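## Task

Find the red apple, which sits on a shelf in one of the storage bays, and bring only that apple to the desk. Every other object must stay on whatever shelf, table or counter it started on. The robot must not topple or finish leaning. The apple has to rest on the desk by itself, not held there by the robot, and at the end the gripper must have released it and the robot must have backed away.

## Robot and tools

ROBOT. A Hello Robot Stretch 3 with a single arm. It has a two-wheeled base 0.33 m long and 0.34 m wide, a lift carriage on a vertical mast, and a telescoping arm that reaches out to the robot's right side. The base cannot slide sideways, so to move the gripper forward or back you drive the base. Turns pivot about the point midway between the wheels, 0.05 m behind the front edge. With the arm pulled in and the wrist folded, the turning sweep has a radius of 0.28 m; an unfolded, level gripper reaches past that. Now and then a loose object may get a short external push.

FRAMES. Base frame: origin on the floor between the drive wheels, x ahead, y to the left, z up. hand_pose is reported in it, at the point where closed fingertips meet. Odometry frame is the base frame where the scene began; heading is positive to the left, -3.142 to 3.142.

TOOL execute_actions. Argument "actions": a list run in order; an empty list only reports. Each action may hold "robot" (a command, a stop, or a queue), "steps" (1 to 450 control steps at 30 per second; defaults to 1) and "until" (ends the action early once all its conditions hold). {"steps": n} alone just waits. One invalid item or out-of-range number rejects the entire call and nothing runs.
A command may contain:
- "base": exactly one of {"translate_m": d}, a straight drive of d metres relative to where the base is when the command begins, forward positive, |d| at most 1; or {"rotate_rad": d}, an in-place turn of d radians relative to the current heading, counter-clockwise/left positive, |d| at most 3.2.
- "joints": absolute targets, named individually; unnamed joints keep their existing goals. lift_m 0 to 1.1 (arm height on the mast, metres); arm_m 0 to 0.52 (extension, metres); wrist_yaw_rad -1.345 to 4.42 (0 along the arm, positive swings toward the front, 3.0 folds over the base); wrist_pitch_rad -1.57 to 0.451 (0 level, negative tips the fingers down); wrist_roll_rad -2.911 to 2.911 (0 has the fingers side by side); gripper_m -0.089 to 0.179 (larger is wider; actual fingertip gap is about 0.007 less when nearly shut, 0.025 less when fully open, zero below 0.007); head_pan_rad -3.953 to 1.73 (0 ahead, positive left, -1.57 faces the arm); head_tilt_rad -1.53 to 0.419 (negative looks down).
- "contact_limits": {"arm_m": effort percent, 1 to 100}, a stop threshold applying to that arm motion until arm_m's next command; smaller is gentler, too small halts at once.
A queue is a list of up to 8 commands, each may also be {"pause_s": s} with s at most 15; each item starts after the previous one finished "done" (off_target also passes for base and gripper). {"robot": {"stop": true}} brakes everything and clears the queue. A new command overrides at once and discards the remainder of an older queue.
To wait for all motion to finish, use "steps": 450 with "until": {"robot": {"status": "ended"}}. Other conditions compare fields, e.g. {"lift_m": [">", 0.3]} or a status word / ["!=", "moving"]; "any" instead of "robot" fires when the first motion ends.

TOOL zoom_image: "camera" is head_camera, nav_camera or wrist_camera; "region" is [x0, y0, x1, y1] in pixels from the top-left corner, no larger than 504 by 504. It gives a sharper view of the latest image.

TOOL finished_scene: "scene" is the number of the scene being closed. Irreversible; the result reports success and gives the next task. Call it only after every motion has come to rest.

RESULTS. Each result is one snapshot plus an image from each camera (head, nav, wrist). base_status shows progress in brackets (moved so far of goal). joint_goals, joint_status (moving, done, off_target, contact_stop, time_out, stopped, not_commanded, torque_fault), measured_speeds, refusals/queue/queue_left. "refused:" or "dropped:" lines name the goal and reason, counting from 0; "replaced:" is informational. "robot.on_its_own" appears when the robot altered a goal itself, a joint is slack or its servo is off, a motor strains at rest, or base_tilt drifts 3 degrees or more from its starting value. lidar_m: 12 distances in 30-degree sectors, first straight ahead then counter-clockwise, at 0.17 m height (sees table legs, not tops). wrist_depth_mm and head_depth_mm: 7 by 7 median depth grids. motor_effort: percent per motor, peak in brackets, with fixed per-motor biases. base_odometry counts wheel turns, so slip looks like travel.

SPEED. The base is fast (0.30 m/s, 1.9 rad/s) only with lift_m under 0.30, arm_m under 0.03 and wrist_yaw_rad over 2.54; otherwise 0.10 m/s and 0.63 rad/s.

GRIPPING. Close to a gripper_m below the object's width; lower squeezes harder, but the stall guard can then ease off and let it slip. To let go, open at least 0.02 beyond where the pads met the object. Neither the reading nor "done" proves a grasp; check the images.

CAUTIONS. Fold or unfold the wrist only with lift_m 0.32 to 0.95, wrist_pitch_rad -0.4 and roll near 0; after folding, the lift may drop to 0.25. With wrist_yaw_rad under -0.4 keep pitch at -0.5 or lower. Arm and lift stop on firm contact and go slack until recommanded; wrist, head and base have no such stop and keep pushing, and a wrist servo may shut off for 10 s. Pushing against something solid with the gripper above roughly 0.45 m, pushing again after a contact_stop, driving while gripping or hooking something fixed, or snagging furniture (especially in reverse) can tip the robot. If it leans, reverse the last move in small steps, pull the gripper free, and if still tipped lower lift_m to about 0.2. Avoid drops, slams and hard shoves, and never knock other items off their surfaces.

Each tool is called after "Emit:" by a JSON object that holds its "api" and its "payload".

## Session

Emit:
{"api": "execute_actions", "payload": {"actions": []}}

Scene clock: 0.00 s.
robot.base_odometry: x=+0.000 y=+0.000 heading=+0.000 (m, m, rad; robot's odometry frame)
robot.turned_by_wheels: +0.000 (rad since the last result)
robot.turned_by_imu: +0.000 (rad since the last result)
robot.base_tilt: forward=-0.4 right=+1.5 (deg)
robot.lidar_m: 0.79 0.70 0.71 0.85 1.18 1.27 1.30 2.42 1.47 0.90 0.79 0.79
robot.head_depth_mm: 898 896 883 869 834 823 816 / 979 983 982 965 964 951 939 / 916 924 933 934 945 953 961 / 835 846 850 855 863 869 877 / 772 776 781 786 794 797 804 / 714 718 728 727 735 736 740 / 667 669 673 678 682 684 690
robot.base_status: not_commanded
robot.joint_positions: lift_m=+0.328 arm_m=+0.003 wrist_yaw_rad=+2.827 wrist_pitch_rad=-0.540 wrist_roll_rad=-0.020 gripper_m=+0.037 head_pan_rad=-0.019 head_tilt_rad=-0.022
robot.joint_goals: lift_m=+0.328 arm_m=+0.003 wrist_yaw_rad=+2.827 wrist_pitch_rad=-0.540 wrist_roll_rad=-0.020 gripper_m=+0.037 head_pan_rad=-0.019 head_tilt_rad=-0.022
robot.joint_status: lift_m=not_commanded arm_m=not_commanded wrist_yaw_rad=not_commanded wrist_pitch_rad=not_commanded wrist_roll_rad=not_commanded gripper_m=not_commanded head_pan_rad=not_commanded head_tilt_rad=not_commanded
robot.measured_speeds: translate_m=+0.000 rotate_rad=+0.000 lift_m=+0.000 arm_m=+0.000 wrist_yaw_rad=+0.000 wrist_pitch_rad=+0.000 wrist_roll_rad=+0.000 head_pan_rad=+0.000 head_tilt_rad=+0.000
robot: refusals=0 queue=idle queue_left=0
robot.motor_effort: left_wheel=-1 right_wheel=+0 lift_m=+18 arm_m=-1 wrist_yaw_rad=+0 wrist_pitch_rad=+8 wrist_roll_rad=+0 gripper_m=+0 head_pan_rad=-1 head_tilt_rad=+2 (%)
robot.hand_pose: x=+0.0429 y=+0.0496 z=+0.3143 quat_wxyz=(+0.293, +0.696, +0.083, +0.651) (m; robot's base frame)
robot.wrist_depth_mm: - - 958 792 669 589 520 / - - - 883 763 642 565 / - 932 922 885 783 693 601 / 732 749 750 748 732 710 641 / 594 - 597 603 622 609 605 / 513 498 - 506 511 517 507 / 467 - - 448 436 451 457
pictures: head_camera (sideways: a quarter turn clockwise sets it upright), nav_camera (sideways: a quarter turn counterclockwise sets it upright), wrist_camera
Images, in order (width x height): head_camera 896x504, nav_camera 672x504, wrist_camera 644x364.

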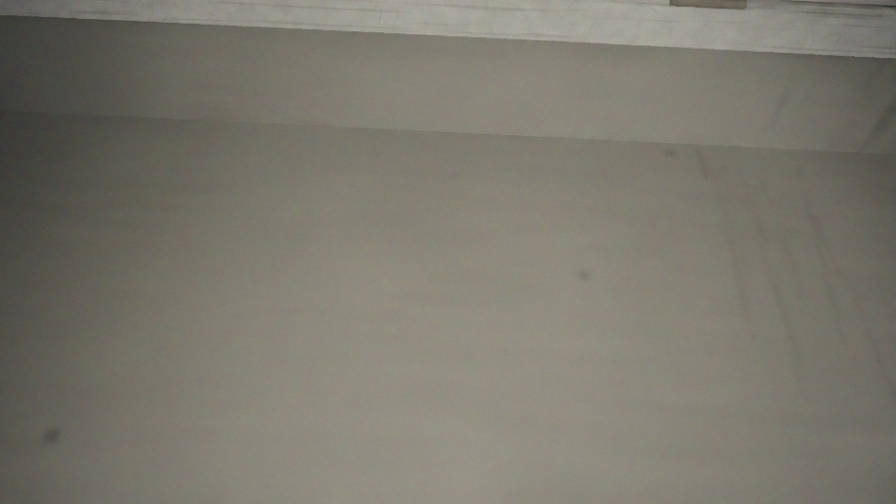

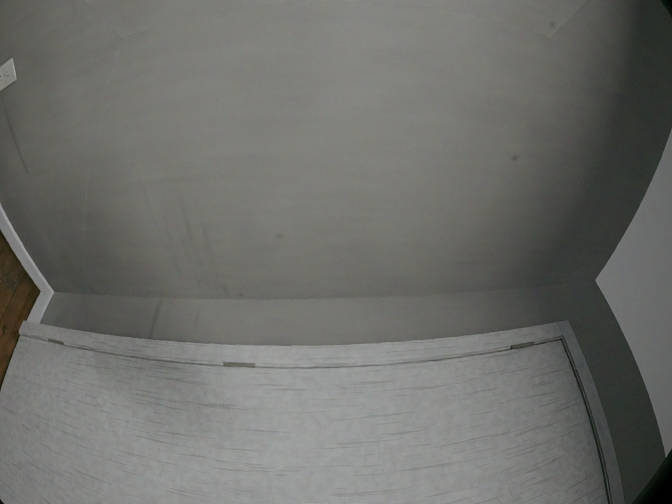

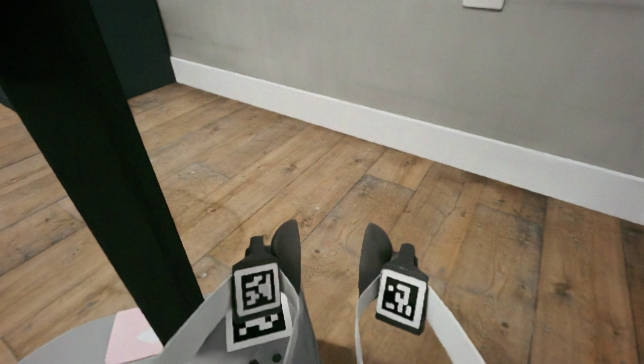

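Emit:
{"api": "execute_actions", "payload": {"actions": [{"robot":[{"base":{"rotate_rad":-2.356},"joints":{"head_pan_rad":-1.3,"head_tilt_rad":-0.45,"lift_m":0.27}},{"base":{"translate_m":0.45}}],"steps":450,"until":{"robot":{"status":"ended"}}}]}}

Scene clock: 12.90 s.
robot.base_odometry: x=-0.318 y=-0.318 heading=-2.356 (m, m, rad; robot's odometry frame)
robot.turned_by_wheels: -2.356 (rad since the last result)
robot.turned_by_imu: -2.363 (rad since the last result)
robot.base_tilt: forward=-0.4 right=+1.5 (deg)
robot.lidar_m: 1.87 1.02 0.79 0.75 0.81 1.17 1.15 1.22 1.31 1.15 1.19 1.95
robot.head_depth_mm: 1047 1301 1728 2476 2234 1701 1374 / 946 1005 1088 1200 1437 1595 1375 / 985 1055 1124 1217 1324 1449 1371 / 1027 1099 1194 1286 1405 1528 1370 / 1092 1174 1267 1388 2002 1620 1364 / 2253 2394 2509 2583 2164 1668 1360 / 1967 2059 2163 2297 2164 1658 1350
robot.base_status: done (translate_m +0.4500 of +0.4500)
robot.joint_positions: lift_m=+0.270 arm_m=+0.003 wrist_yaw_rad=+2.827 wrist_pitch_rad=-0.541 wrist_roll_rad=-0.020 gripper_m=+0.037 head_pan_rad=-1.293 head_tilt_rad=-0.445
robot.joint_goals: lift_m=+0.270 arm_m=+0.003 wrist_yaw_rad=+2.827 wrist_pitch_rad=-0.541 wrist_roll_rad=-0.020 gripper_m=+0.037 head_pan_rad=-1.300 head_tilt_rad=-0.450
robot.joint_status: lift_m=done arm_m=not_commanded wrist_yaw_rad=not_commanded wrist_pitch_rad=not_commanded wrist_roll_rad=not_commanded gripper_m=not_commanded head_pan_rad=done head_tilt_rad=done
robot.measured_speeds: translate_m=+0.000 rotate_rad=+0.000 lift_m=+0.000 arm_m=+0.000 wrist_yaw_rad=+0.000 wrist_pitch_rad=+0.000 wrist_roll_rad=+0.000 head_pan_rad=+0.000 head_tilt_rad=+0.000
robot: refusals=0 queue=done queue_left=0
robot.motor_effort: left_wheel=+2(10) right_wheel=-2(7) lift_m=+16(19) arm_m=-1(1) wrist_yaw_rad=+0(0) wrist_pitch_rad=+8(8) wrist_roll_rad=+0(0) gripper_m=+0(0) head_pan_rad=-4(48) head_tilt_rad=-3(29) (%)
robot.hand_pose: x=+0.0429 y=+0.0495 z=+0.2563 quat_wxyz=(+0.293, +0.696, +0.083, +0.650) (m; robot's base frame)
robot.wrist_depth_mm: - 685 744 773 803 838 883 / - 738 776 826 897 933 - / - 805 814 824 810 812 797 / 638 647 638 637 640 636 635 / 517 - 541 531 528 525 522 / 464 - - 446 451 451 451 / - - - 395 379 390 389
pictures: head_camera (sideways: a quarter turn clockwise sets it upright), nav_camera (sideways: a quarter turn counterclockwise sets it upright), wrist_camera
Images, in order (width x height): head_camera 896x504, nav_camera 672x504, wrist_camera 644x364.

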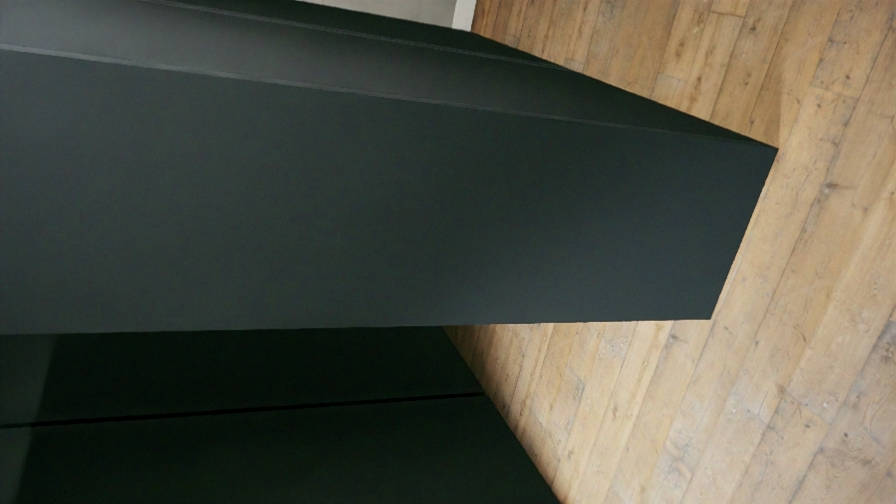

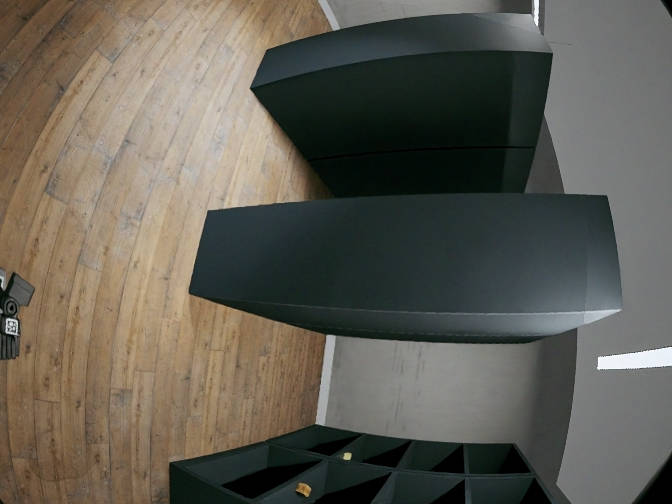

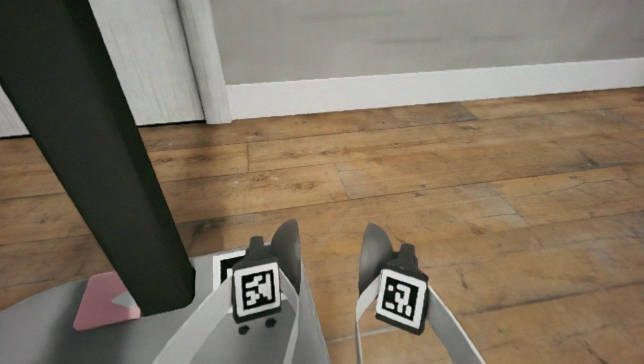

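Emit:
{"api": "execute_actions", "payload": {"actions": [{"robot":{"joints":{"head_pan_rad":-2.05}},"steps":450,"until":{"robot":{"status":"ended"}}}]}}

Emit:
{"api": "execute_actions", "payload": {"actions": [{"robot":[{"base":{"rotate_rad":-0.3}},{"base":{"translate_m":1.0}},{"base":{"rotate_rad":0.3}},{"base":{"translate_m":0.15}}],"steps":450,"until":{"robot":{"status":"ended"}}}]}}

Scene clock: 20.50 s.
robot.base_odometry: x=-0.318 y=-0.318 heading=-2.356 (m, m, rad; robot's odometry frame)
robot.turned_by_wheels: +0.000 (rad since the last result)
robot.turned_by_imu: -0.001 (rad since the last result)
robot.base_tilt: forward=-0.4 right=+1.5 (deg)
robot.lidar_m: 1.87 1.02 0.79 0.75 0.80 1.17 1.14 1.22 1.31 1.14 1.19 1.95
robot.head_depth_mm: 1082 1163 1275 1385 1551 1664 1380 / 1814 1973 1397 1391 1505 1608 1377 / 1805 1946 2084 2034 2066 1697 1370 / 2488 2692 2254 2315 2177 1696 1368 / 2525 2731 2922 3066 2177 1682 1364 / 2482 2672 2859 2981 2177 1671 1360 / 2410 2600 2773 2930 2168 1675 1357
robot.base_status: done (translate_m +0.4500 of +0.4500)
robot.joint_positions: lift_m=+0.270 arm_m=+0.003 wrist_yaw_rad=+2.827 wrist_pitch_rad=-0.541 wrist_roll_rad=-0.020 gripper_m=+0.037 head_pan_rad=-2.043 head_tilt_rad=-0.445
robot.joint_goals: lift_m=+0.270 arm_m=+0.003 wrist_yaw_rad=+2.827 wrist_pitch_rad=-0.541 wrist_roll_rad=-0.020 gripper_m=+0.037 head_pan_rad=-2.050 head_tilt_rad=-0.450
robot.joint_status: lift_m=done arm_m=not_commanded wrist_yaw_rad=not_commanded wrist_pitch_rad=not_commanded wrist_roll_rad=not_commanded gripper_m=not_commanded head_pan_rad=done head_tilt_rad=done
robot.measured_speeds: translate_m=+0.000 rotate_rad=+0.000 lift_m=+0.000 arm_m=+0.000 wrist_yaw_rad=+0.000 wrist_pitch_rad=+0.000 wrist_roll_rad=+0.000 head_pan_rad=+0.000 head_tilt_rad=+0.000
robot: refusals=0 queue=done queue_left=0
robot.motor_effort: left_wheel=+2(1) right_wheel=-2(3) lift_m=+16(17) arm_m=-1(1) wrist_yaw_rad=+0(0) wrist_pitch_rad=+8(8) wrist_roll_rad=+0(0) gripper_m=+0(0) head_pan_rad=-4(44) head_tilt_rad=-3(1) (%)
robot.hand_pose: x=+0.0429 y=+0.0495 z=+0.2563 quat_wxyz=(+0.293, +0.696, +0.083, +0.650) (m; robot's base frame)
robot.wrist_depth_mm: - 677 719 755 782 851 876 / - 750 788 826 911 953 972 / - 811 791 793 832 826 810 / 640 667 648 645 637 639 657 / 535 - 535 529 539 530 535 / 462 - - 449 447 449 452 / - - - 389 382 384 391
pictures: head_camera (sideways: a quarter turn clockwise sets it upright), nav_camera (sideways: a quarter turn counterclockwise sets it upright), wrist_camera
Images, in order (width x height): head_camera 896x504, nav_camera 672x504, wrist_camera 644x364.

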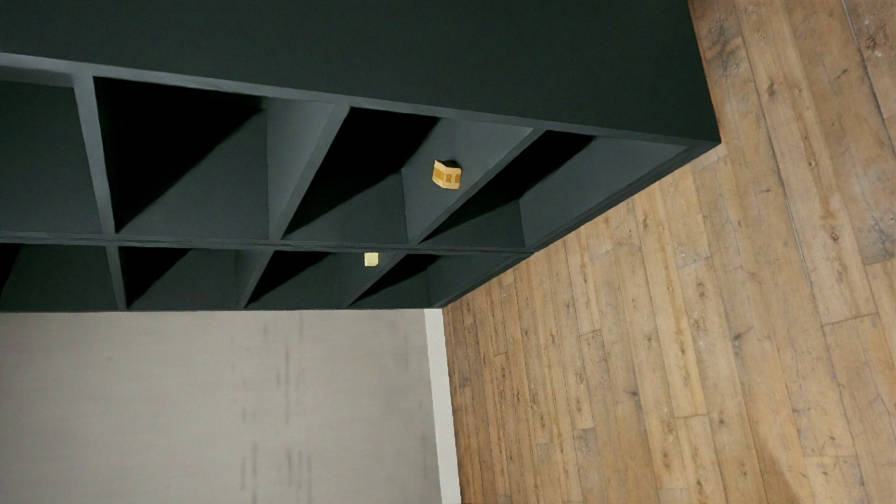

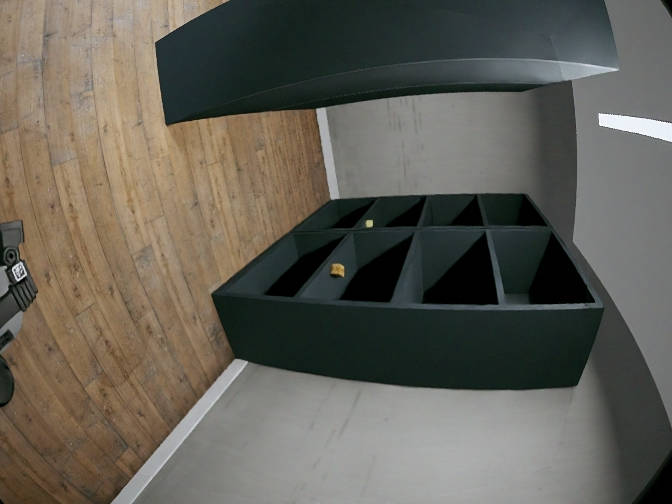

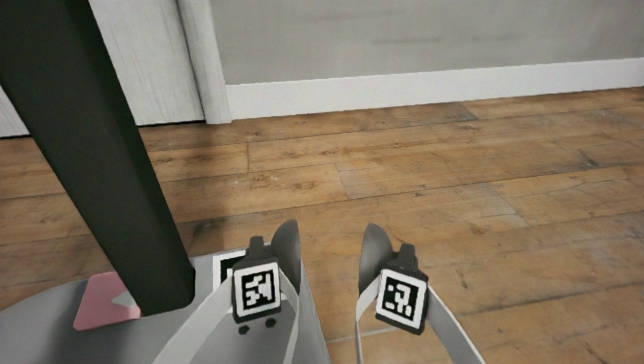

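Scene clock: 30.50 s.
robot.base_odometry: x=-1.308 y=-0.891 heading=-2.356 (m, m, rad; robot's odometry frame)
robot.turned_by_wheels: +0.000 (rad since the last result)
robot.turned_by_imu: -0.002 (rad since the last result)
robot.base_tilt: forward=-0.5 right=+1.5 (deg)
robot.lidar_m: 1.09 0.90 0.99 0.97 1.03 1.51 2.26 1.21 1.01 1.45 1.04 2.02
robot.head_depth_mm: 875 945 1031 1136 1266 1430 1377 / 848 912 994 1085 1201 1356 1375 / 1334 1716 1122 1092 1190 1313 1377 / 1546 1704 1755 1870 1911 1654 1368 / 2161 2399 2495 2625 2113 1687 1353 / 2322 2461 2661 2816 2177 1676 1356 / 2260 2416 2580 2726 2164 1669 1344
robot.base_status: done (translate_m +0.1500 of +0.1500)
robot.joint_positions: lift_m=+0.270 arm_m=+0.003 wrist_yaw_rad=+2.827 wrist_pitch_rad=-0.541 wrist_roll_rad=-0.020 gripper_m=+0.037 head_pan_rad=-2.043 head_tilt_rad=-0.446
robot.joint_goals: lift_m=+0.270 arm_m=+0.003 wrist_yaw_rad=+2.827 wrist_pitch_rad=-0.541 wrist_roll_rad=-0.020 gripper_m=+0.037 head_pan_rad=-2.050 head_tilt_rad=-0.450
robot.joint_status: lift_m=done arm_m=not_commanded wrist_yaw_rad=not_commanded wrist_pitch_rad=not_commanded wrist_roll_rad=not_commanded gripper_m=not_commanded head_pan_rad=done head_tilt_rad=done
robot.measured_speeds: translate_m=+0.000 rotate_rad=+0.000 lift_m=+0.000 arm_m=+0.000 wrist_yaw_rad=+0.000 wrist_pitch_rad=+0.000 wrist_roll_rad=+0.000 head_pan_rad=+0.000 head_tilt_rad=+0.000
robot: refusals=0 queue=done queue_left=0
robot.motor_effort: left_wheel=-3(9) right_wheel=+1(8) lift_m=+16(17) arm_m=-1(1) wrist_yaw_rad=+0(0) wrist_pitch_rad=+8(8) wrist_roll_rad=+0(1) gripper_m=+0(0) head_pan_rad=-4(4) head_tilt_rad=-2(2) (%)
robot.hand_pose: x=+0.0429 y=+0.0495 z=+0.2563 quat_wxyz=(+0.293, +0.696, +0.083, +0.650) (m; robot's base frame)
robot.wrist_depth_mm: - 898 905 977 - - 681 / - 964 - - - - 792 / - 833 817 808 821 798 761 / 630 657 645 644 641 655 640 / 530 - 541 527 530 535 535 / 464 - - 451 454 453 448 / - - - 399 382 391 396
pictures: head_camera (sideways: a quarter turn clockwise sets it upright), nav_camera (sideways: a quarter turn counterclockwise sets it upright), wrist_camera
Images, in order (width x height): head_camera 896x504, nav_camera 672x504, wrist_camera 644x364.

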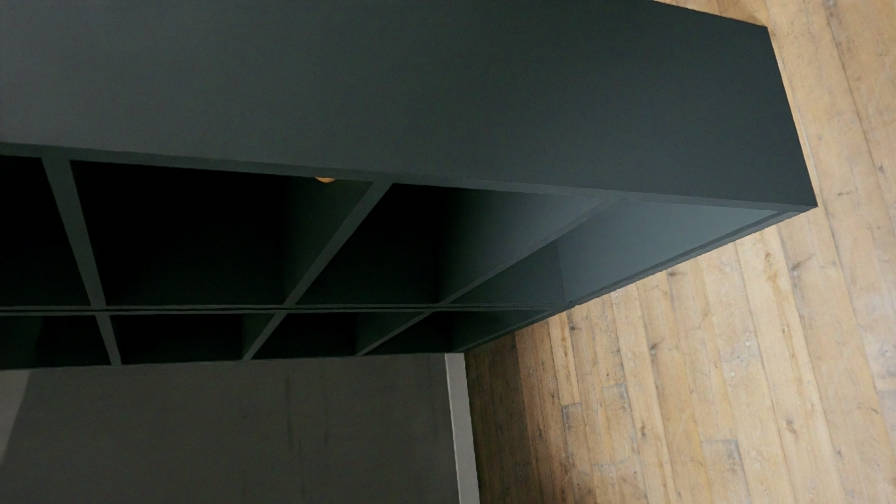

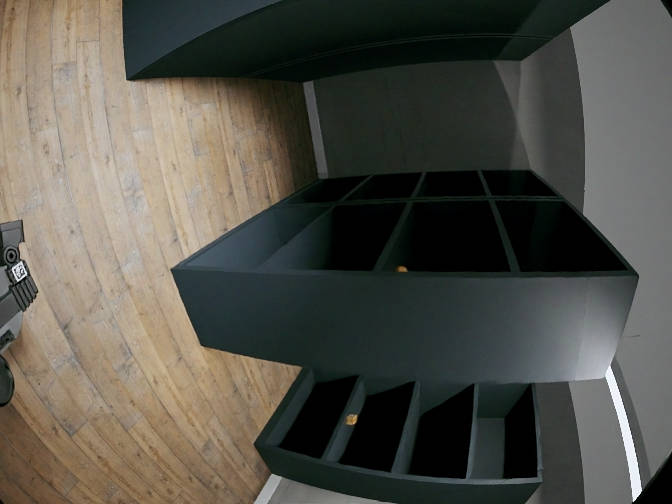

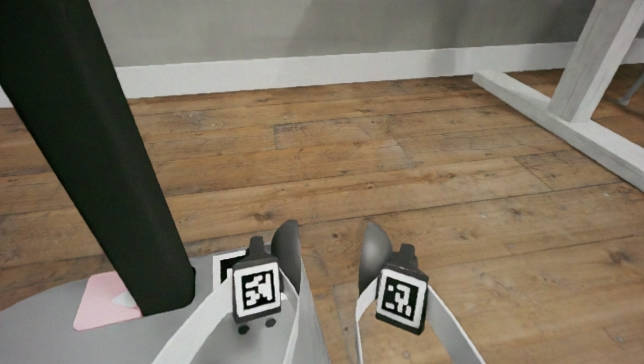

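Emit:
{"api": "execute_actions", "payload": {"actions": [{"robot":[{"base":{"rotate_rad":-0.6}},{"base":{"translate_m":0.5}},{"base":{"rotate_rad":0.54},"joints":{"head_pan_rad":-2.2}}],"steps":450,"until":{"robot":{"status":"ended"}}}]}}

Emit:
{"api": "execute_actions", "payload": {"actions": [{"robot":{"joints":{"head_pan_rad":-0.3,"head_tilt_rad":-0.7}},"steps":450,"until":{"robot":{"status":"ended"}}}]}}

Scene clock: 46.33 s.
robot.base_odometry: x=-1.800 y=-0.984 heading=-2.416 (m, m, rad; robot's odometry frame)
robot.turned_by_wheels: -0.060 (rad since the last result)
robot.turned_by_imu: -0.062 (rad since the last result)
robot.base_tilt: forward=-0.5 right=+1.5 (deg)
robot.lidar_m: 1.55 0.84 0.82 1.22 1.27 1.77 2.46 1.10 1.77 0.68 0.70 1.63
robot.head_depth_mm: 1428 1573 1271 1673 1211 1327 1379 / 1613 1746 1592 1822 1515 1604 1380 / 1540 1704 1786 1889 1981 1648 1372 / 1524 1641 1775 1891 2032 1675 1363 / 2240 2411 2593 2610 2188 1673 1366 / 2188 2374 2501 2698 2184 1669 1358 / 2119 2237 2380 2593 2162 1669 1355
robot.base_status: done (rotate_rad +0.5399 of +0.5400)
robot.joint_positions: lift_m=+0.270 arm_m=+0.003 wrist_yaw_rad=+2.827 wrist_pitch_rad=-0.541 wrist_roll_rad=-0.020 gripper_m=+0.037 head_pan_rad=-2.193 head_tilt_rad=-0.446
robot.joint_goals: lift_m=+0.270 arm_m=+0.003 wrist_yaw_rad=+2.827 wrist_pitch_rad=-0.541 wrist_roll_rad=-0.020 gripper_m=+0.037 head_pan_rad=-2.200 head_tilt_rad=-0.450
robot.joint_status: lift_m=done arm_m=not_commanded wrist_yaw_rad=not_commanded wrist_pitch_rad=not_commanded wrist_roll_rad=not_commanded gripper_m=not_commanded head_pan_rad=done head_tilt_rad=done
robot.measured_speeds: translate_m=+0.000 rotate_rad=+0.000 lift_m=+0.000 arm_m=+0.000 wrist_yaw_rad=+0.000 wrist_pitch_rad=+0.000 wrist_roll_rad=+0.000 head_pan_rad=+0.000 head_tilt_rad=+0.000
robot: refusals=0 queue=done queue_left=0
robot.motor_effort: left_wheel=-3(10) right_wheel=+2(8) lift_m=+17(17) arm_m=-1(1) wrist_yaw_rad=+0(0) wrist_pitch_rad=+8(8) wrist_roll_rad=+0(0) gripper_m=+0(0) head_pan_rad=-3(21) head_tilt_rad=-1(3) (%)
robot.hand_pose: x=+0.0429 y=+0.0494 z=+0.2563 quat_wxyz=(+0.293, +0.696, +0.083, +0.650) (m; robot's base frame)
robot.wrist_depth_mm: - - - - - - - / - - - - - - - / - 814 803 830 787 818 803 / 640 670 639 640 634 645 630 / 523 - 546 531 547 536 527 / 471 - - 450 458 454 448 / - - - 400 378 396 389
pictures: head_camera (sideways: a quarter turn clockwise sets it upright), nav_camera (sideways: a quarter turn counterclockwise sets it upright), wrist_camera
Images, in order (width x height): head_camera 896x504, nav_camera 672x504, wrist_camera 644x364.

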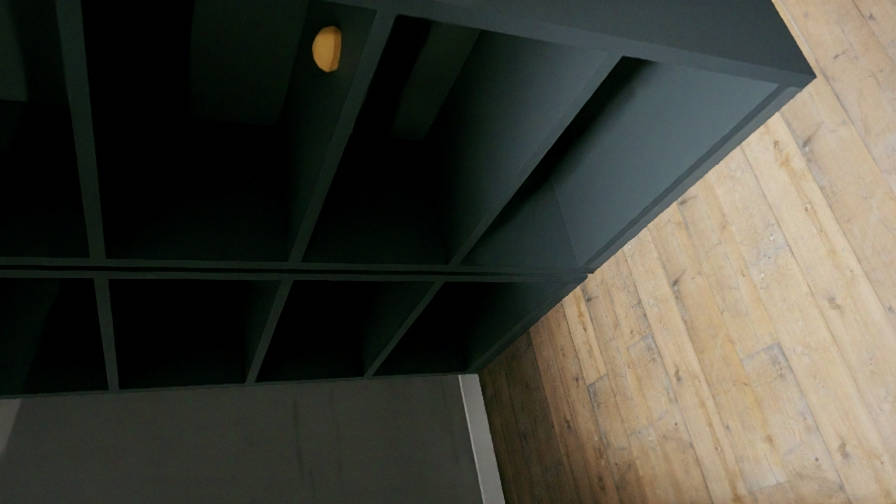

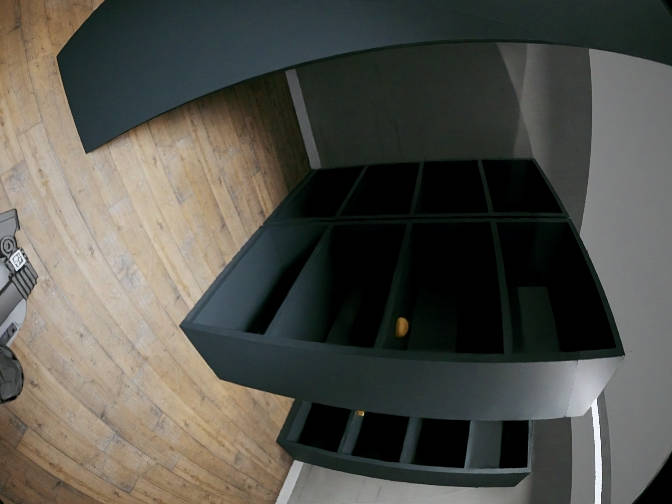

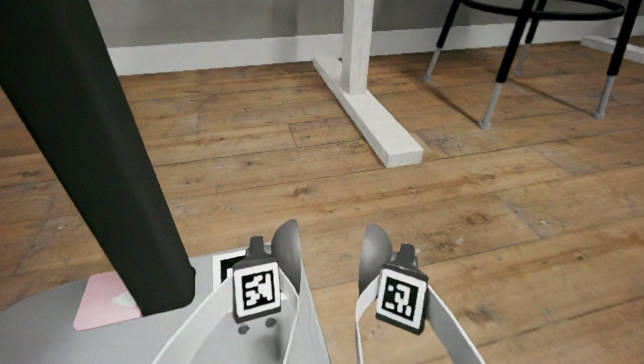

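Scene clock: 47.80 s.
robot.base_odometry: x=-1.800 y=-0.984 heading=-2.416 (m, m, rad; robot's odometry frame)
robot.turned_by_wheels: +0.000 (rad since the last result)
robot.turned_by_imu: +0.000 (rad since the last result)
robot.base_tilt: forward=-0.5 right=+1.5 (deg)
robot.lidar_m: 1.55 0.83 0.82 1.22 1.27 1.77 2.46 1.09 1.77 0.67 0.70 1.63
robot.head_depth_mm: 1881 2122 2422 2067 1673 1392 1184 / 1820 2039 2357 2071 1653 1382 1183 / 1788 2012 2288 2063 1660 1387 1190 / 1740 1965 1829 1917 1649 1384 1180 / 1729 1935 1796 1875 1658 1388 1178 / 1683 1862 2088 1997 1652 1384 1177 / 1662 1859 2064 2038 1644 1377 1183
robot.base_status: done (rotate_rad +0.5399 of +0.5400)
robot.joint_positions: lift_m=+0.270 arm_m=+0.003 wrist_yaw_rad=+2.827 wrist_pitch_rad=-0.541 wrist_roll_rad=-0.020 gripper_m=+0.037 head_pan_rad=-0.307 head_tilt_rad=-0.691
robot.joint_goals: lift_m=+0.270 arm_m=+0.003 wrist_yaw_rad=+2.827 wrist_pitch_rad=-0.541 wrist_roll_rad=-0.020 gripper_m=+0.037 head_pan_rad=-0.300 head_tilt_rad=-0.700
robot.joint_status: lift_m=done arm_m=not_commanded wrist_yaw_rad=not_commanded wrist_pitch_rad=not_commanded wrist_roll_rad=not_commanded gripper_m=not_commanded head_pan_rad=done head_tilt_rad=done
robot.measured_speeds: translate_m=+0.000 rotate_rad=+0.000 lift_m=+0.000 arm_m=+0.000 wrist_yaw_rad=+0.000 wrist_pitch_rad=+0.000 wrist_roll_rad=+0.000 head_pan_rad=+0.000 head_tilt_rad=+0.000
robot: refusals=0 queue=done queue_left=0
robot.motor_effort: left_wheel=-3(3) right_wheel=+2(2) lift_m=+17(17) arm_m=-1(1) wrist_yaw_rad=+0(0) wrist_pitch_rad=+8(8) wrist_roll_rad=+0(0) gripper_m=-1(1) head_pan_rad=+4(49) head_tilt_rad=-3(21) (%)
robot.hand_pose: x=+0.0429 y=+0.0494 z=+0.2563 quat_wxyz=(+0.293, +0.696, +0.083, +0.650) (m; robot's base frame)
robot.wrist_depth_mm: - - - - - - - / - - - - - - - / - 821 831 797 761 824 801 / 658 637 625 623 633 631 643 / 519 - 538 532 532 520 528 / 459 - - 454 457 451 448 / - - - 397 380 392 386
pictures: head_camera (sideways: a quarter turn clockwise sets it upright), nav_camera (sideways: a quarter turn counterclockwise sets it upright), wrist_camera
Images, in order (width x height): head_camera 896x504, nav_camera 672x504, wrist_camera 644x364.

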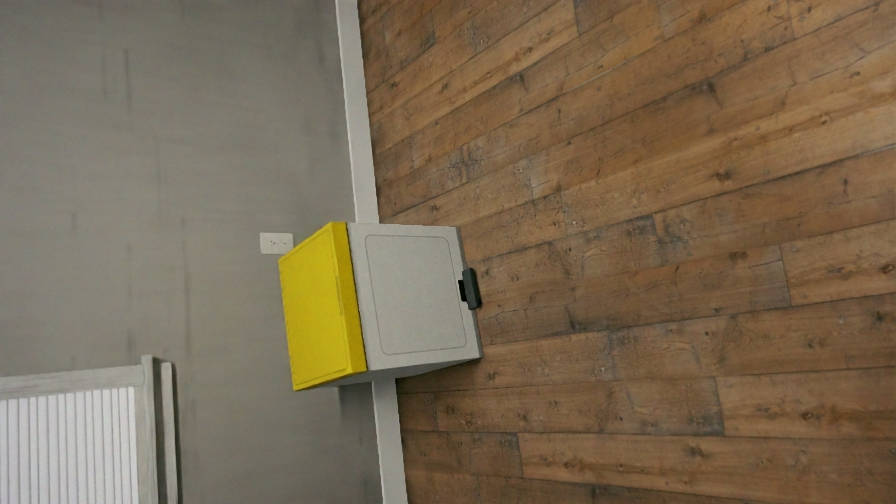

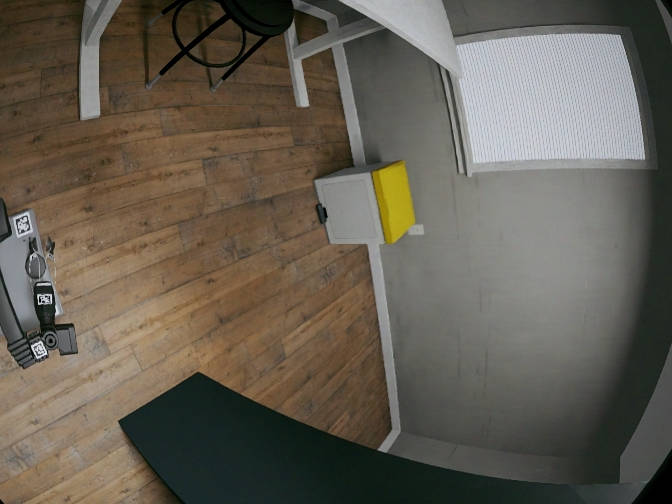

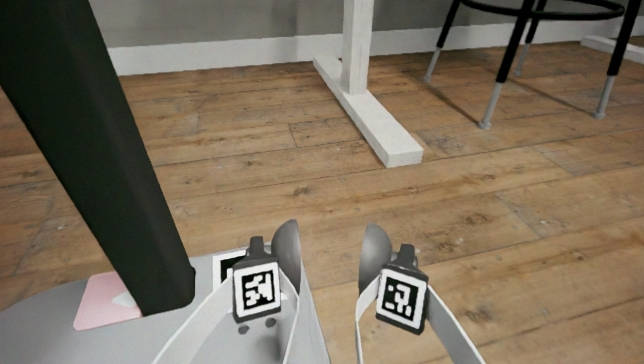

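Emit:
{"api": "execute_actions", "payload": {"actions": [{"robot":[{"base":{"translate_m":1.0},"joints":{"head_pan_rad":-0.6,"head_tilt_rad":-0.5}},{"base":{"translate_m":0.15}},{"base":{"rotate_rad":-1.571}}],"steps":450,"until":{"robot":{"status":"ended"}}}]}}

Scene clock: 64.23 s.
robot.base_odometry: x=-2.660 y=-1.747 heading=+2.296 (m, m, rad; robot's odometry frame)
robot.turned_by_wheels: -1.571 (rad since the last result)
robot.turned_by_imu: -1.576 (rad since the last result)
robot.base_tilt: forward=-0.5 right=+1.4 (deg)
robot.lidar_m: 2.55 0.61 0.42 0.41 0.96 0.84 0.85 0.57 1.09 2.41 0.95 0.94
robot.head_depth_mm: 754 812 904 1013 1169 1368 1318 / 1397 1532 1079 1026 1111 1243 1319 / 1522 1658 1448 1643 1704 1505 1315 / 1454 1586 1711 1734 1898 1593 1301 / 1440 1588 1729 1929 1964 1578 1317 / 2123 2304 2526 2623 1999 1581 1306 / 2101 2239 2425 2567 1997 1574 1303
robot.base_status: done (rotate_rad -1.5709 of -1.5710)
robot.joint_positions: lift_m=+0.270 arm_m=+0.003 wrist_yaw_rad=+2.827 wrist_pitch_rad=-0.541 wrist_roll_rad=-0.020 gripper_m=+0.037 head_pan_rad=-0.593 head_tilt_rad=-0.506
robot.joint_goals: lift_m=+0.270 arm_m=+0.003 wrist_yaw_rad=+2.827 wrist_pitch_rad=-0.541 wrist_roll_rad=-0.020 gripper_m=+0.037 head_pan_rad=-0.600 head_tilt_rad=-0.500
robot.joint_status: lift_m=done arm_m=not_commanded wrist_yaw_rad=not_commanded wrist_pitch_rad=not_commanded wrist_roll_rad=not_commanded gripper_m=not_commanded head_pan_rad=done head_tilt_rad=done
robot.measured_speeds: translate_m=+0.000 rotate_rad=+0.000 lift_m=+0.000 arm_m=+0.000 wrist_yaw_rad=+0.000 wrist_pitch_rad=+0.000 wrist_roll_rad=+0.000 head_pan_rad=+0.000 head_tilt_rad=+0.000
robot: refusals=0 queue=done queue_left=0
robot.motor_effort: left_wheel=+1(10) right_wheel=-2(8) lift_m=+16(17) arm_m=-1(1) wrist_yaw_rad=+0(0) wrist_pitch_rad=+8(8) wrist_roll_rad=+0(0) gripper_m=+0(0) head_pan_rad=-4(28) head_tilt_rad=+3(25) (%)
robot.hand_pose: x=+0.0429 y=+0.0494 z=+0.2562 quat_wxyz=(+0.293, +0.696, +0.083, +0.650) (m; robot's base frame)
robot.wrist_depth_mm: - 798 710 436 487 - - / - 872 911 487 545 - - / - 818 774 532 598 816 825 / 648 669 652 585 617 634 640 / 520 - 538 516 523 532 531 / 462 - - 452 456 449 448 / - - - 406 380 390 390
pictures: head_camera (sideways: a quarter turn clockwise sets it upright), nav_camera (sideways: a quarter turn counterclockwise sets it upright), wrist_camera
Images, in order (width x height): head_camera 896x504, nav_camera 672x504, wrist_camera 644x364.

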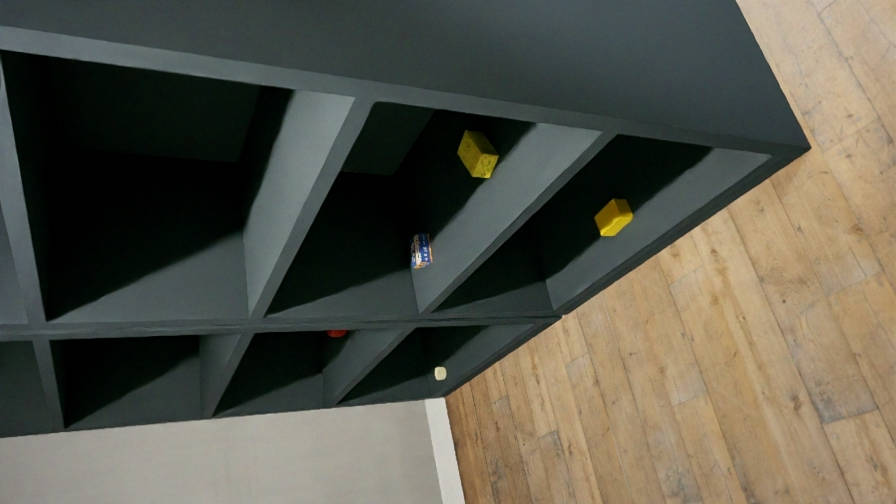

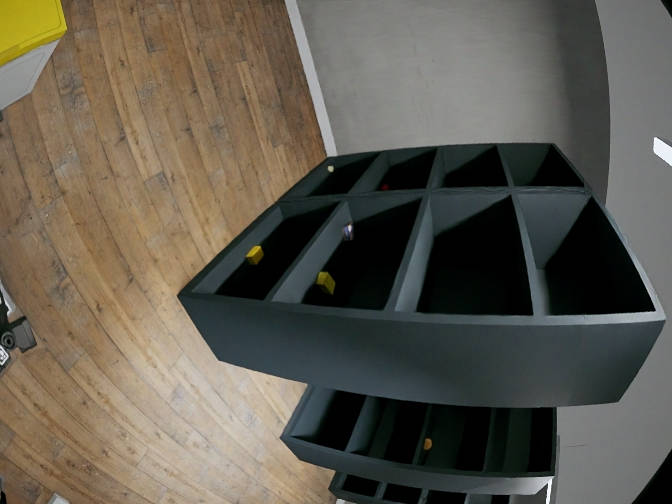

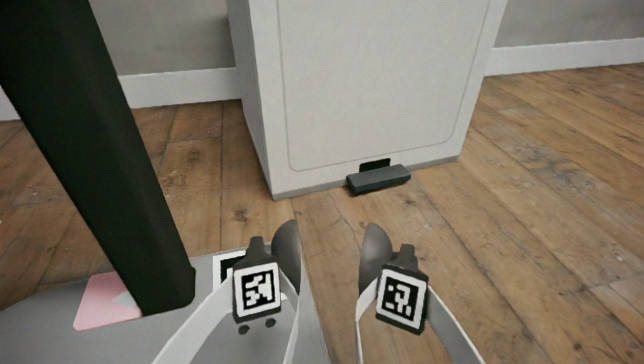

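Emit:
{"api": "execute_actions", "payload": {"actions": [{"robot":[{"base":{"translate_m":1.0},"joints":{"head_pan_rad":-1.57,"head_tilt_rad":-0.8}},{"base":{"translate_m":0.9}},{"joints":{"lift_m":0.5,"wrist_pitch_rad":-0.4}},{"joints":{"wrist_yaw_rad":0,"gripper_m":0.16}},{"joints":{"wrist_pitch_rad":-0.1}}],"steps":450,"until":{"robot":{"status":"ended"}}},{"steps":300,"until":{"robot":{"status":"ended"}}}]}}

Scene clock: 91.50 s.
robot.base_odometry: x=-3.921 y=-0.326 heading=+2.296 (m, m, rad; robot's odometry frame)
robot.turned_by_wheels: +0.000 (rad since the last result)
robot.turned_by_imu: -0.004 (rad since the last result)
robot.base_tilt: forward=-0.5 right=+1.5 (deg)
robot.lidar_m: 0.67 0.70 0.88 0.85 0.89 1.25 1.64 1.34 0.73 0.95 0.92 0.69
robot.head_depth_mm: 923 725 1004 934 1044 1275 1140 / 939 725 1223 1085 1347 1282 1142 / 949 724 1236 1085 1405 1286 1166 / 959 760 1263 1081 1408 1305 1145 / 960 761 1269 1080 1437 1305 1148 / 969 759 1265 1084 1444 1313 1138 / 982 759 1271 1114 1401 1310 1137
robot.base_status: done (translate_m +0.9000 of +0.9000)
robot.joint_positions: lift_m=+0.500 arm_m=+0.003 wrist_yaw_rad=+0.002 wrist_pitch_rad=-0.123 wrist_roll_rad=-0.020 gripper_m=+0.160 head_pan_rad=-1.563 head_tilt_rad=-0.790
robot.joint_goals: lift_m=+0.500 arm_m=+0.003 wrist_yaw_rad=+0.000 wrist_pitch_rad=-0.100 wrist_roll_rad=-0.020 gripper_m=+0.160 head_pan_rad=-1.570 head_tilt_rad=-0.800
robot.joint_status: lift_m=done arm_m=not_commanded wrist_yaw_rad=done wrist_pitch_rad=done wrist_roll_rad=not_commanded gripper_m=done head_pan_rad=done head_tilt_rad=done
robot.measured_speeds: translate_m=+0.000 rotate_rad=+0.000 lift_m=+0.000 arm_m=+0.000 wrist_yaw_rad=+0.000 wrist_pitch_rad=+0.000 wrist_roll_rad=+0.000 head_pan_rad=+0.000 head_tilt_rad=+0.000
robot: refusals=0 queue=done queue_left=0
robot.motor_effort: left_wheel=+1(9) right_wheel=-3(6) lift_m=+20(21) arm_m=-1(2) wrist_yaw_rad=-2(0) wrist_pitch_rad=+14(13) wrist_roll_rad=+0(1) gripper_m=+0(84) head_pan_rad=-3(48) head_tilt_rad=-4(24) (%)
robot.hand_pose: x=-0.0208 y=-0.3990 z=+0.5832 quat_wxyz=(+0.713, +0.045, -0.698, -0.042) (m; robot's base frame)
robot.wrist_depth_mm: 694 858 839 817 821 429 772 / 694 914 879 858 841 430 801 / 709 935 901 893 848 446 855 / 567 515 536 549 572 450 545 / 709 985 983 970 721 462 924 / 705 - - - 854 489 955 / 712 798 830 846 776 505 897
pictures: head_camera (sideways: a quarter turn clockwise sets it upright), nav_camera (sideways: a quarter turn counterclockwise sets it upright), wrist_camera
Images, in order (width x height): head_camera 896x504, nav_camera 672x504, wrist_camera 644x364.

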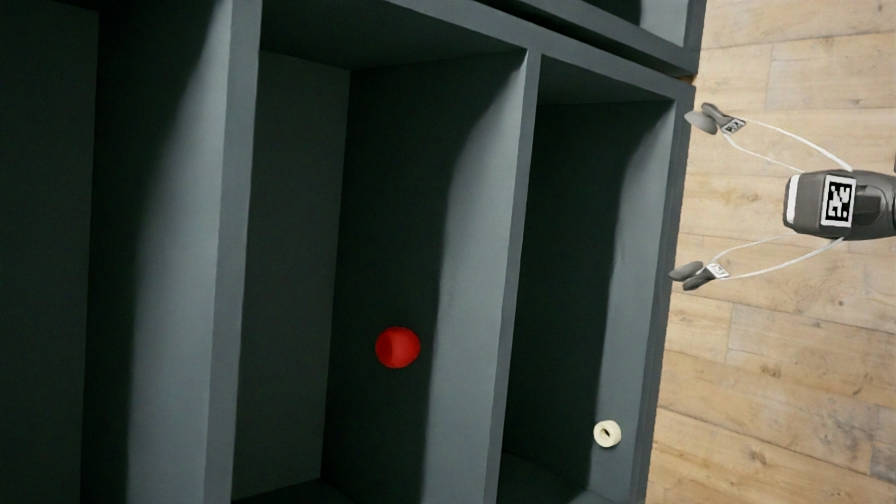

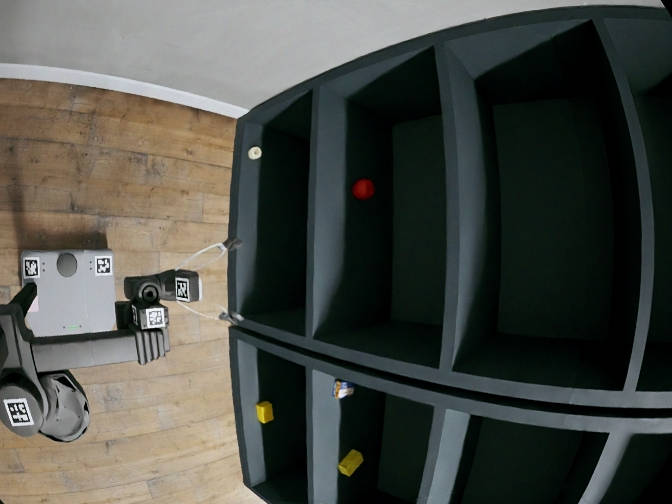

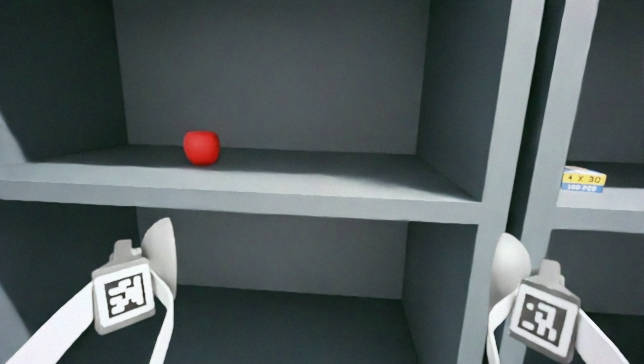

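Emit:
{"api": "execute_actions", "payload": {"actions": [{"robot":[{"base":{"translate_m":0.3},"joints":{"lift_m":0.52,"arm_m":0.15}},{"joints":{"arm_m":0.36}}],"steps":450,"until":{"robot":{"status":"ended"}}}]}}

Scene clock: 109.37 s.
robot.base_odometry: x=-4.120 y=-0.101 heading=+2.296 (m, m, rad; robot's odometry frame)
robot.turned_by_wheels: +0.000 (rad since the last result)
robot.turned_by_imu: -0.002 (rad since the last result)
robot.base_tilt: forward=-0.5 right=+1.5 (deg)
robot.lidar_m: 0.37 0.39 0.55 0.84 0.88 1.23 1.78 1.59 0.87 1.13 0.52 0.39
robot.head_depth_mm: 937 724 1222 1077 1408 1280 1164 / 946 722 1226 1084 1412 1300 1145 / 956 759 1246 1083 - 1299 1140 / 963 760 1262 1080 1434 1310 1144 / 966 760 1267 1076 1404 1303 1140 / 871 757 970 1020 1175 1251 1141 / 671 719 799 879 915 956 1007
robot.base_status: done (translate_m +0.3000 of +0.3000)
robot.joint_positions: lift_m=+0.520 arm_m=+0.360 wrist_yaw_rad=+0.001 wrist_pitch_rad=-0.122 wrist_roll_rad=-0.020 gripper_m=+0.160 head_pan_rad=-1.563 head_tilt_rad=-0.790
robot.joint_goals: lift_m=+0.520 arm_m=+0.360 wrist_yaw_rad=+0.000 wrist_pitch_rad=-0.100 wrist_roll_rad=-0.020 gripper_m=+0.160 head_pan_rad=-1.570 head_tilt_rad=-0.800
robot.joint_status: lift_m=done arm_m=done wrist_yaw_rad=done wrist_pitch_rad=done wrist_roll_rad=not_commanded gripper_m=done head_pan_rad=done head_tilt_rad=done
robot.measured_speeds: translate_m=+0.000 rotate_rad=+0.000 lift_m=+0.000 arm_m=+0.000 wrist_yaw_rad=+0.000 wrist_pitch_rad=+0.000 wrist_roll_rad=+0.000 head_pan_rad=+0.000 head_tilt_rad=+0.000
robot: refusals=0 queue=done queue_left=0
robot.motor_effort: left_wheel=+1(6) right_wheel=-3(3) lift_m=+20(22) arm_m=+3(3) wrist_yaw_rad=+0(1) wrist_pitch_rad=+13(14) wrist_roll_rad=+0(1) gripper_m=+0(0) head_pan_rad=-4(4) head_tilt_rad=-4(4) (%)
robot.hand_pose: x=-0.0212 y=-0.7561 z=+0.6036 quat_wxyz=(+0.713, +0.044, -0.699, -0.042) (m; robot's base frame)
robot.wrist_depth_mm: 362 505 526 508 510 500 479 / 365 501 535 539 513 508 498 / 360 511 574 549 551 525 521 / 368 499 575 565 555 543 543 / 342 387 366 300 359 395 408 / 261 - 266 270 273 277 282 / 200 201 209 209 214 205 226
pictures: head_camera (sideways: a quarter turn clockwise sets it upright), nav_camera (sideways: a quarter turn counterclockwise sets it upright), wrist_camera
Images, in order (width x height): head_camera 896x504, nav_camera 672x504, wrist_camera 644x364.

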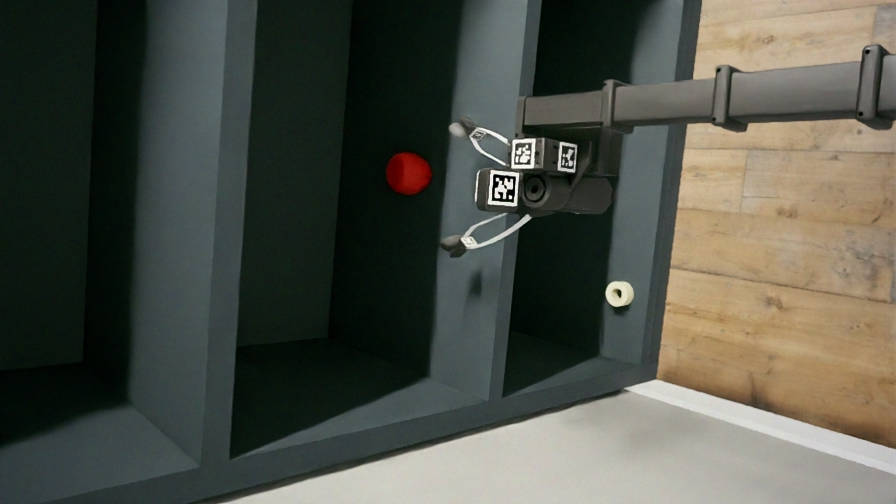

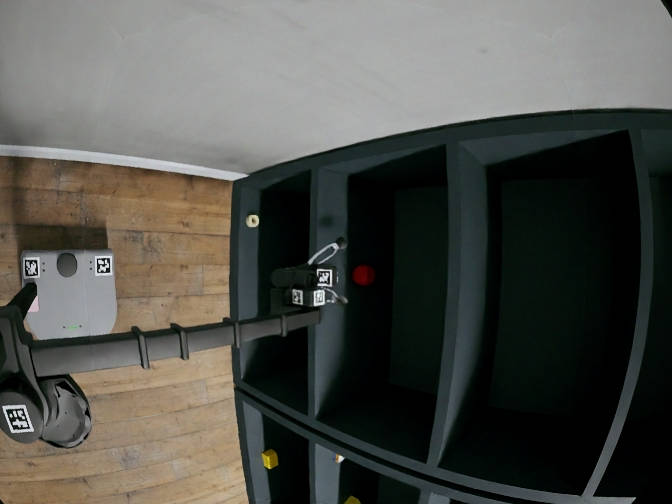

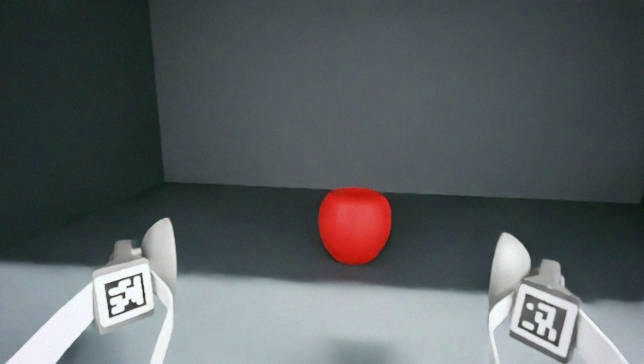

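Emit:
{"api": "execute_actions", "payload": {"actions": [{"robot":[{"base":{"translate_m":-0.018},"joints":{"lift_m":0.484}},{"joints":{"arm_m":0.52}},{"joints":{"gripper_m":0.105}}],"steps":450,"until":{"robot":{"status":"ended"}}}]}}

Scene clock: 121.57 s.
robot.base_odometry: x=-4.108 y=-0.115 heading=+2.296 (m, m, rad; robot's odometry frame)
robot.turned_by_wheels: +0.000 (rad since the last result)
robot.turned_by_imu: -0.001 (rad since the last result)
robot.base_tilt: forward=-0.4 right=+1.5 (deg)
robot.lidar_m: 0.39 0.41 0.58 0.84 0.89 1.24 1.77 1.59 0.86 1.15 0.54 0.40
robot.head_depth_mm: 937 722 1229 1081 1410 1279 1137 / 951 724 1233 1112 1400 1280 - / 956 757 1249 1084 1407 1302 1140 / 958 759 1271 1077 1432 1310 1139 / 967 761 1269 1081 1432 1300 1139 / 906 757 1025 1041 1226 1259 1140 / 708 723 814 910 958 1006 1043
robot.base_status: done (translate_m -0.0180 of -0.0180)
robot.joint_positions: lift_m=+0.484 arm_m=+0.520 wrist_yaw_rad=+0.001 wrist_pitch_rad=-0.122 wrist_roll_rad=-0.020 gripper_m=+0.105 head_pan_rad=-1.563 head_tilt_rad=-0.790
robot.joint_goals: lift_m=+0.484 arm_m=+0.520 wrist_yaw_rad=+0.000 wrist_pitch_rad=-0.100 wrist_roll_rad=-0.020 gripper_m=+0.105 head_pan_rad=-1.570 head_tilt_rad=-0.800
robot.joint_status: lift_m=done arm_m=done wrist_yaw_rad=done wrist_pitch_rad=done wrist_roll_rad=not_commanded gripper_m=done head_pan_rad=done head_tilt_rad=done
robot.measured_speeds: translate_m=+0.000 rotate_rad=+0.000 lift_m=+0.000 arm_m=+0.000 wrist_yaw_rad=+0.000 wrist_pitch_rad=+0.000 wrist_roll_rad=+0.000 head_pan_rad=+0.000 head_tilt_rad=+0.000
robot: refusals=0 queue=done queue_left=0
robot.motor_effort: left_wheel=+1(3) right_wheel=-2(7) lift_m=+17(20) arm_m=+3(3) wrist_yaw_rad=-1(1) wrist_pitch_rad=+13(13) wrist_roll_rad=+0(0) gripper_m=+0(84) head_pan_rad=-4(4) head_tilt_rad=-4(4) (%)
robot.hand_pose: x=-0.0212 y=-0.9161 z=+0.5678 quat_wxyz=(+0.713, +0.044, -0.699, -0.042) (m; robot's base frame)
robot.wrist_depth_mm: 374 380 373 365 362 354 351 / 374 400 389 377 374 363 356 / 371 413 405 404 382 378 370 / 370 418 410 410 394 399 386 / 270 278 302 126 144 302 306 / 197 204 189 117 124 217 212 / 154 156 158 126 150 156 164
pictures: head_camera (sideways: a quarter turn clockwise sets it upright), nav_camera (sideways: a quarter turn counterclockwise sets it upright), wrist_camera
Images, in order (width x height): head_camera 896x504, nav_camera 672x504, wrist_camera 644x364.

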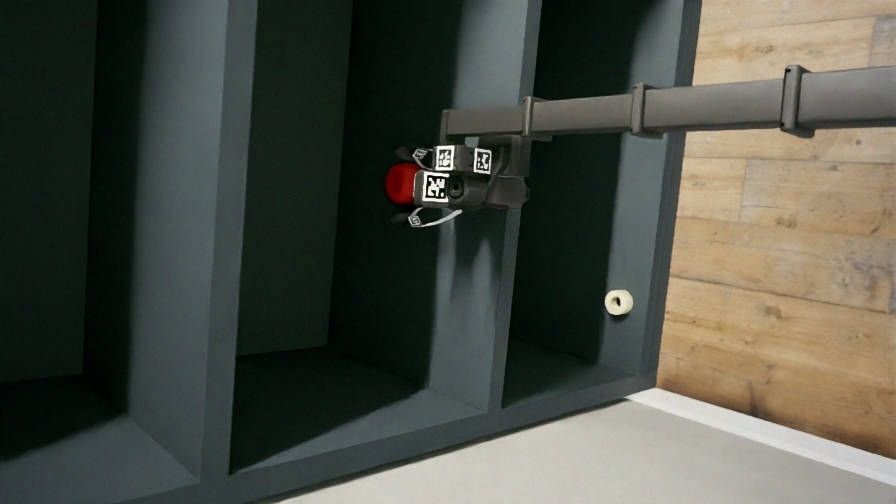

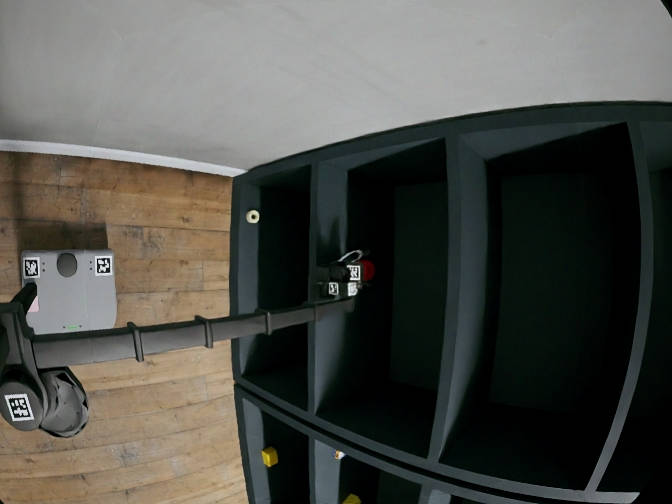

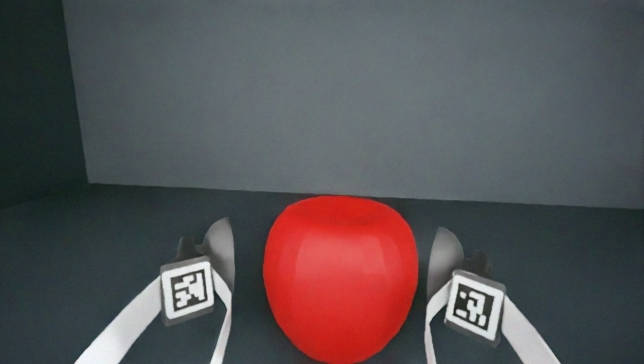

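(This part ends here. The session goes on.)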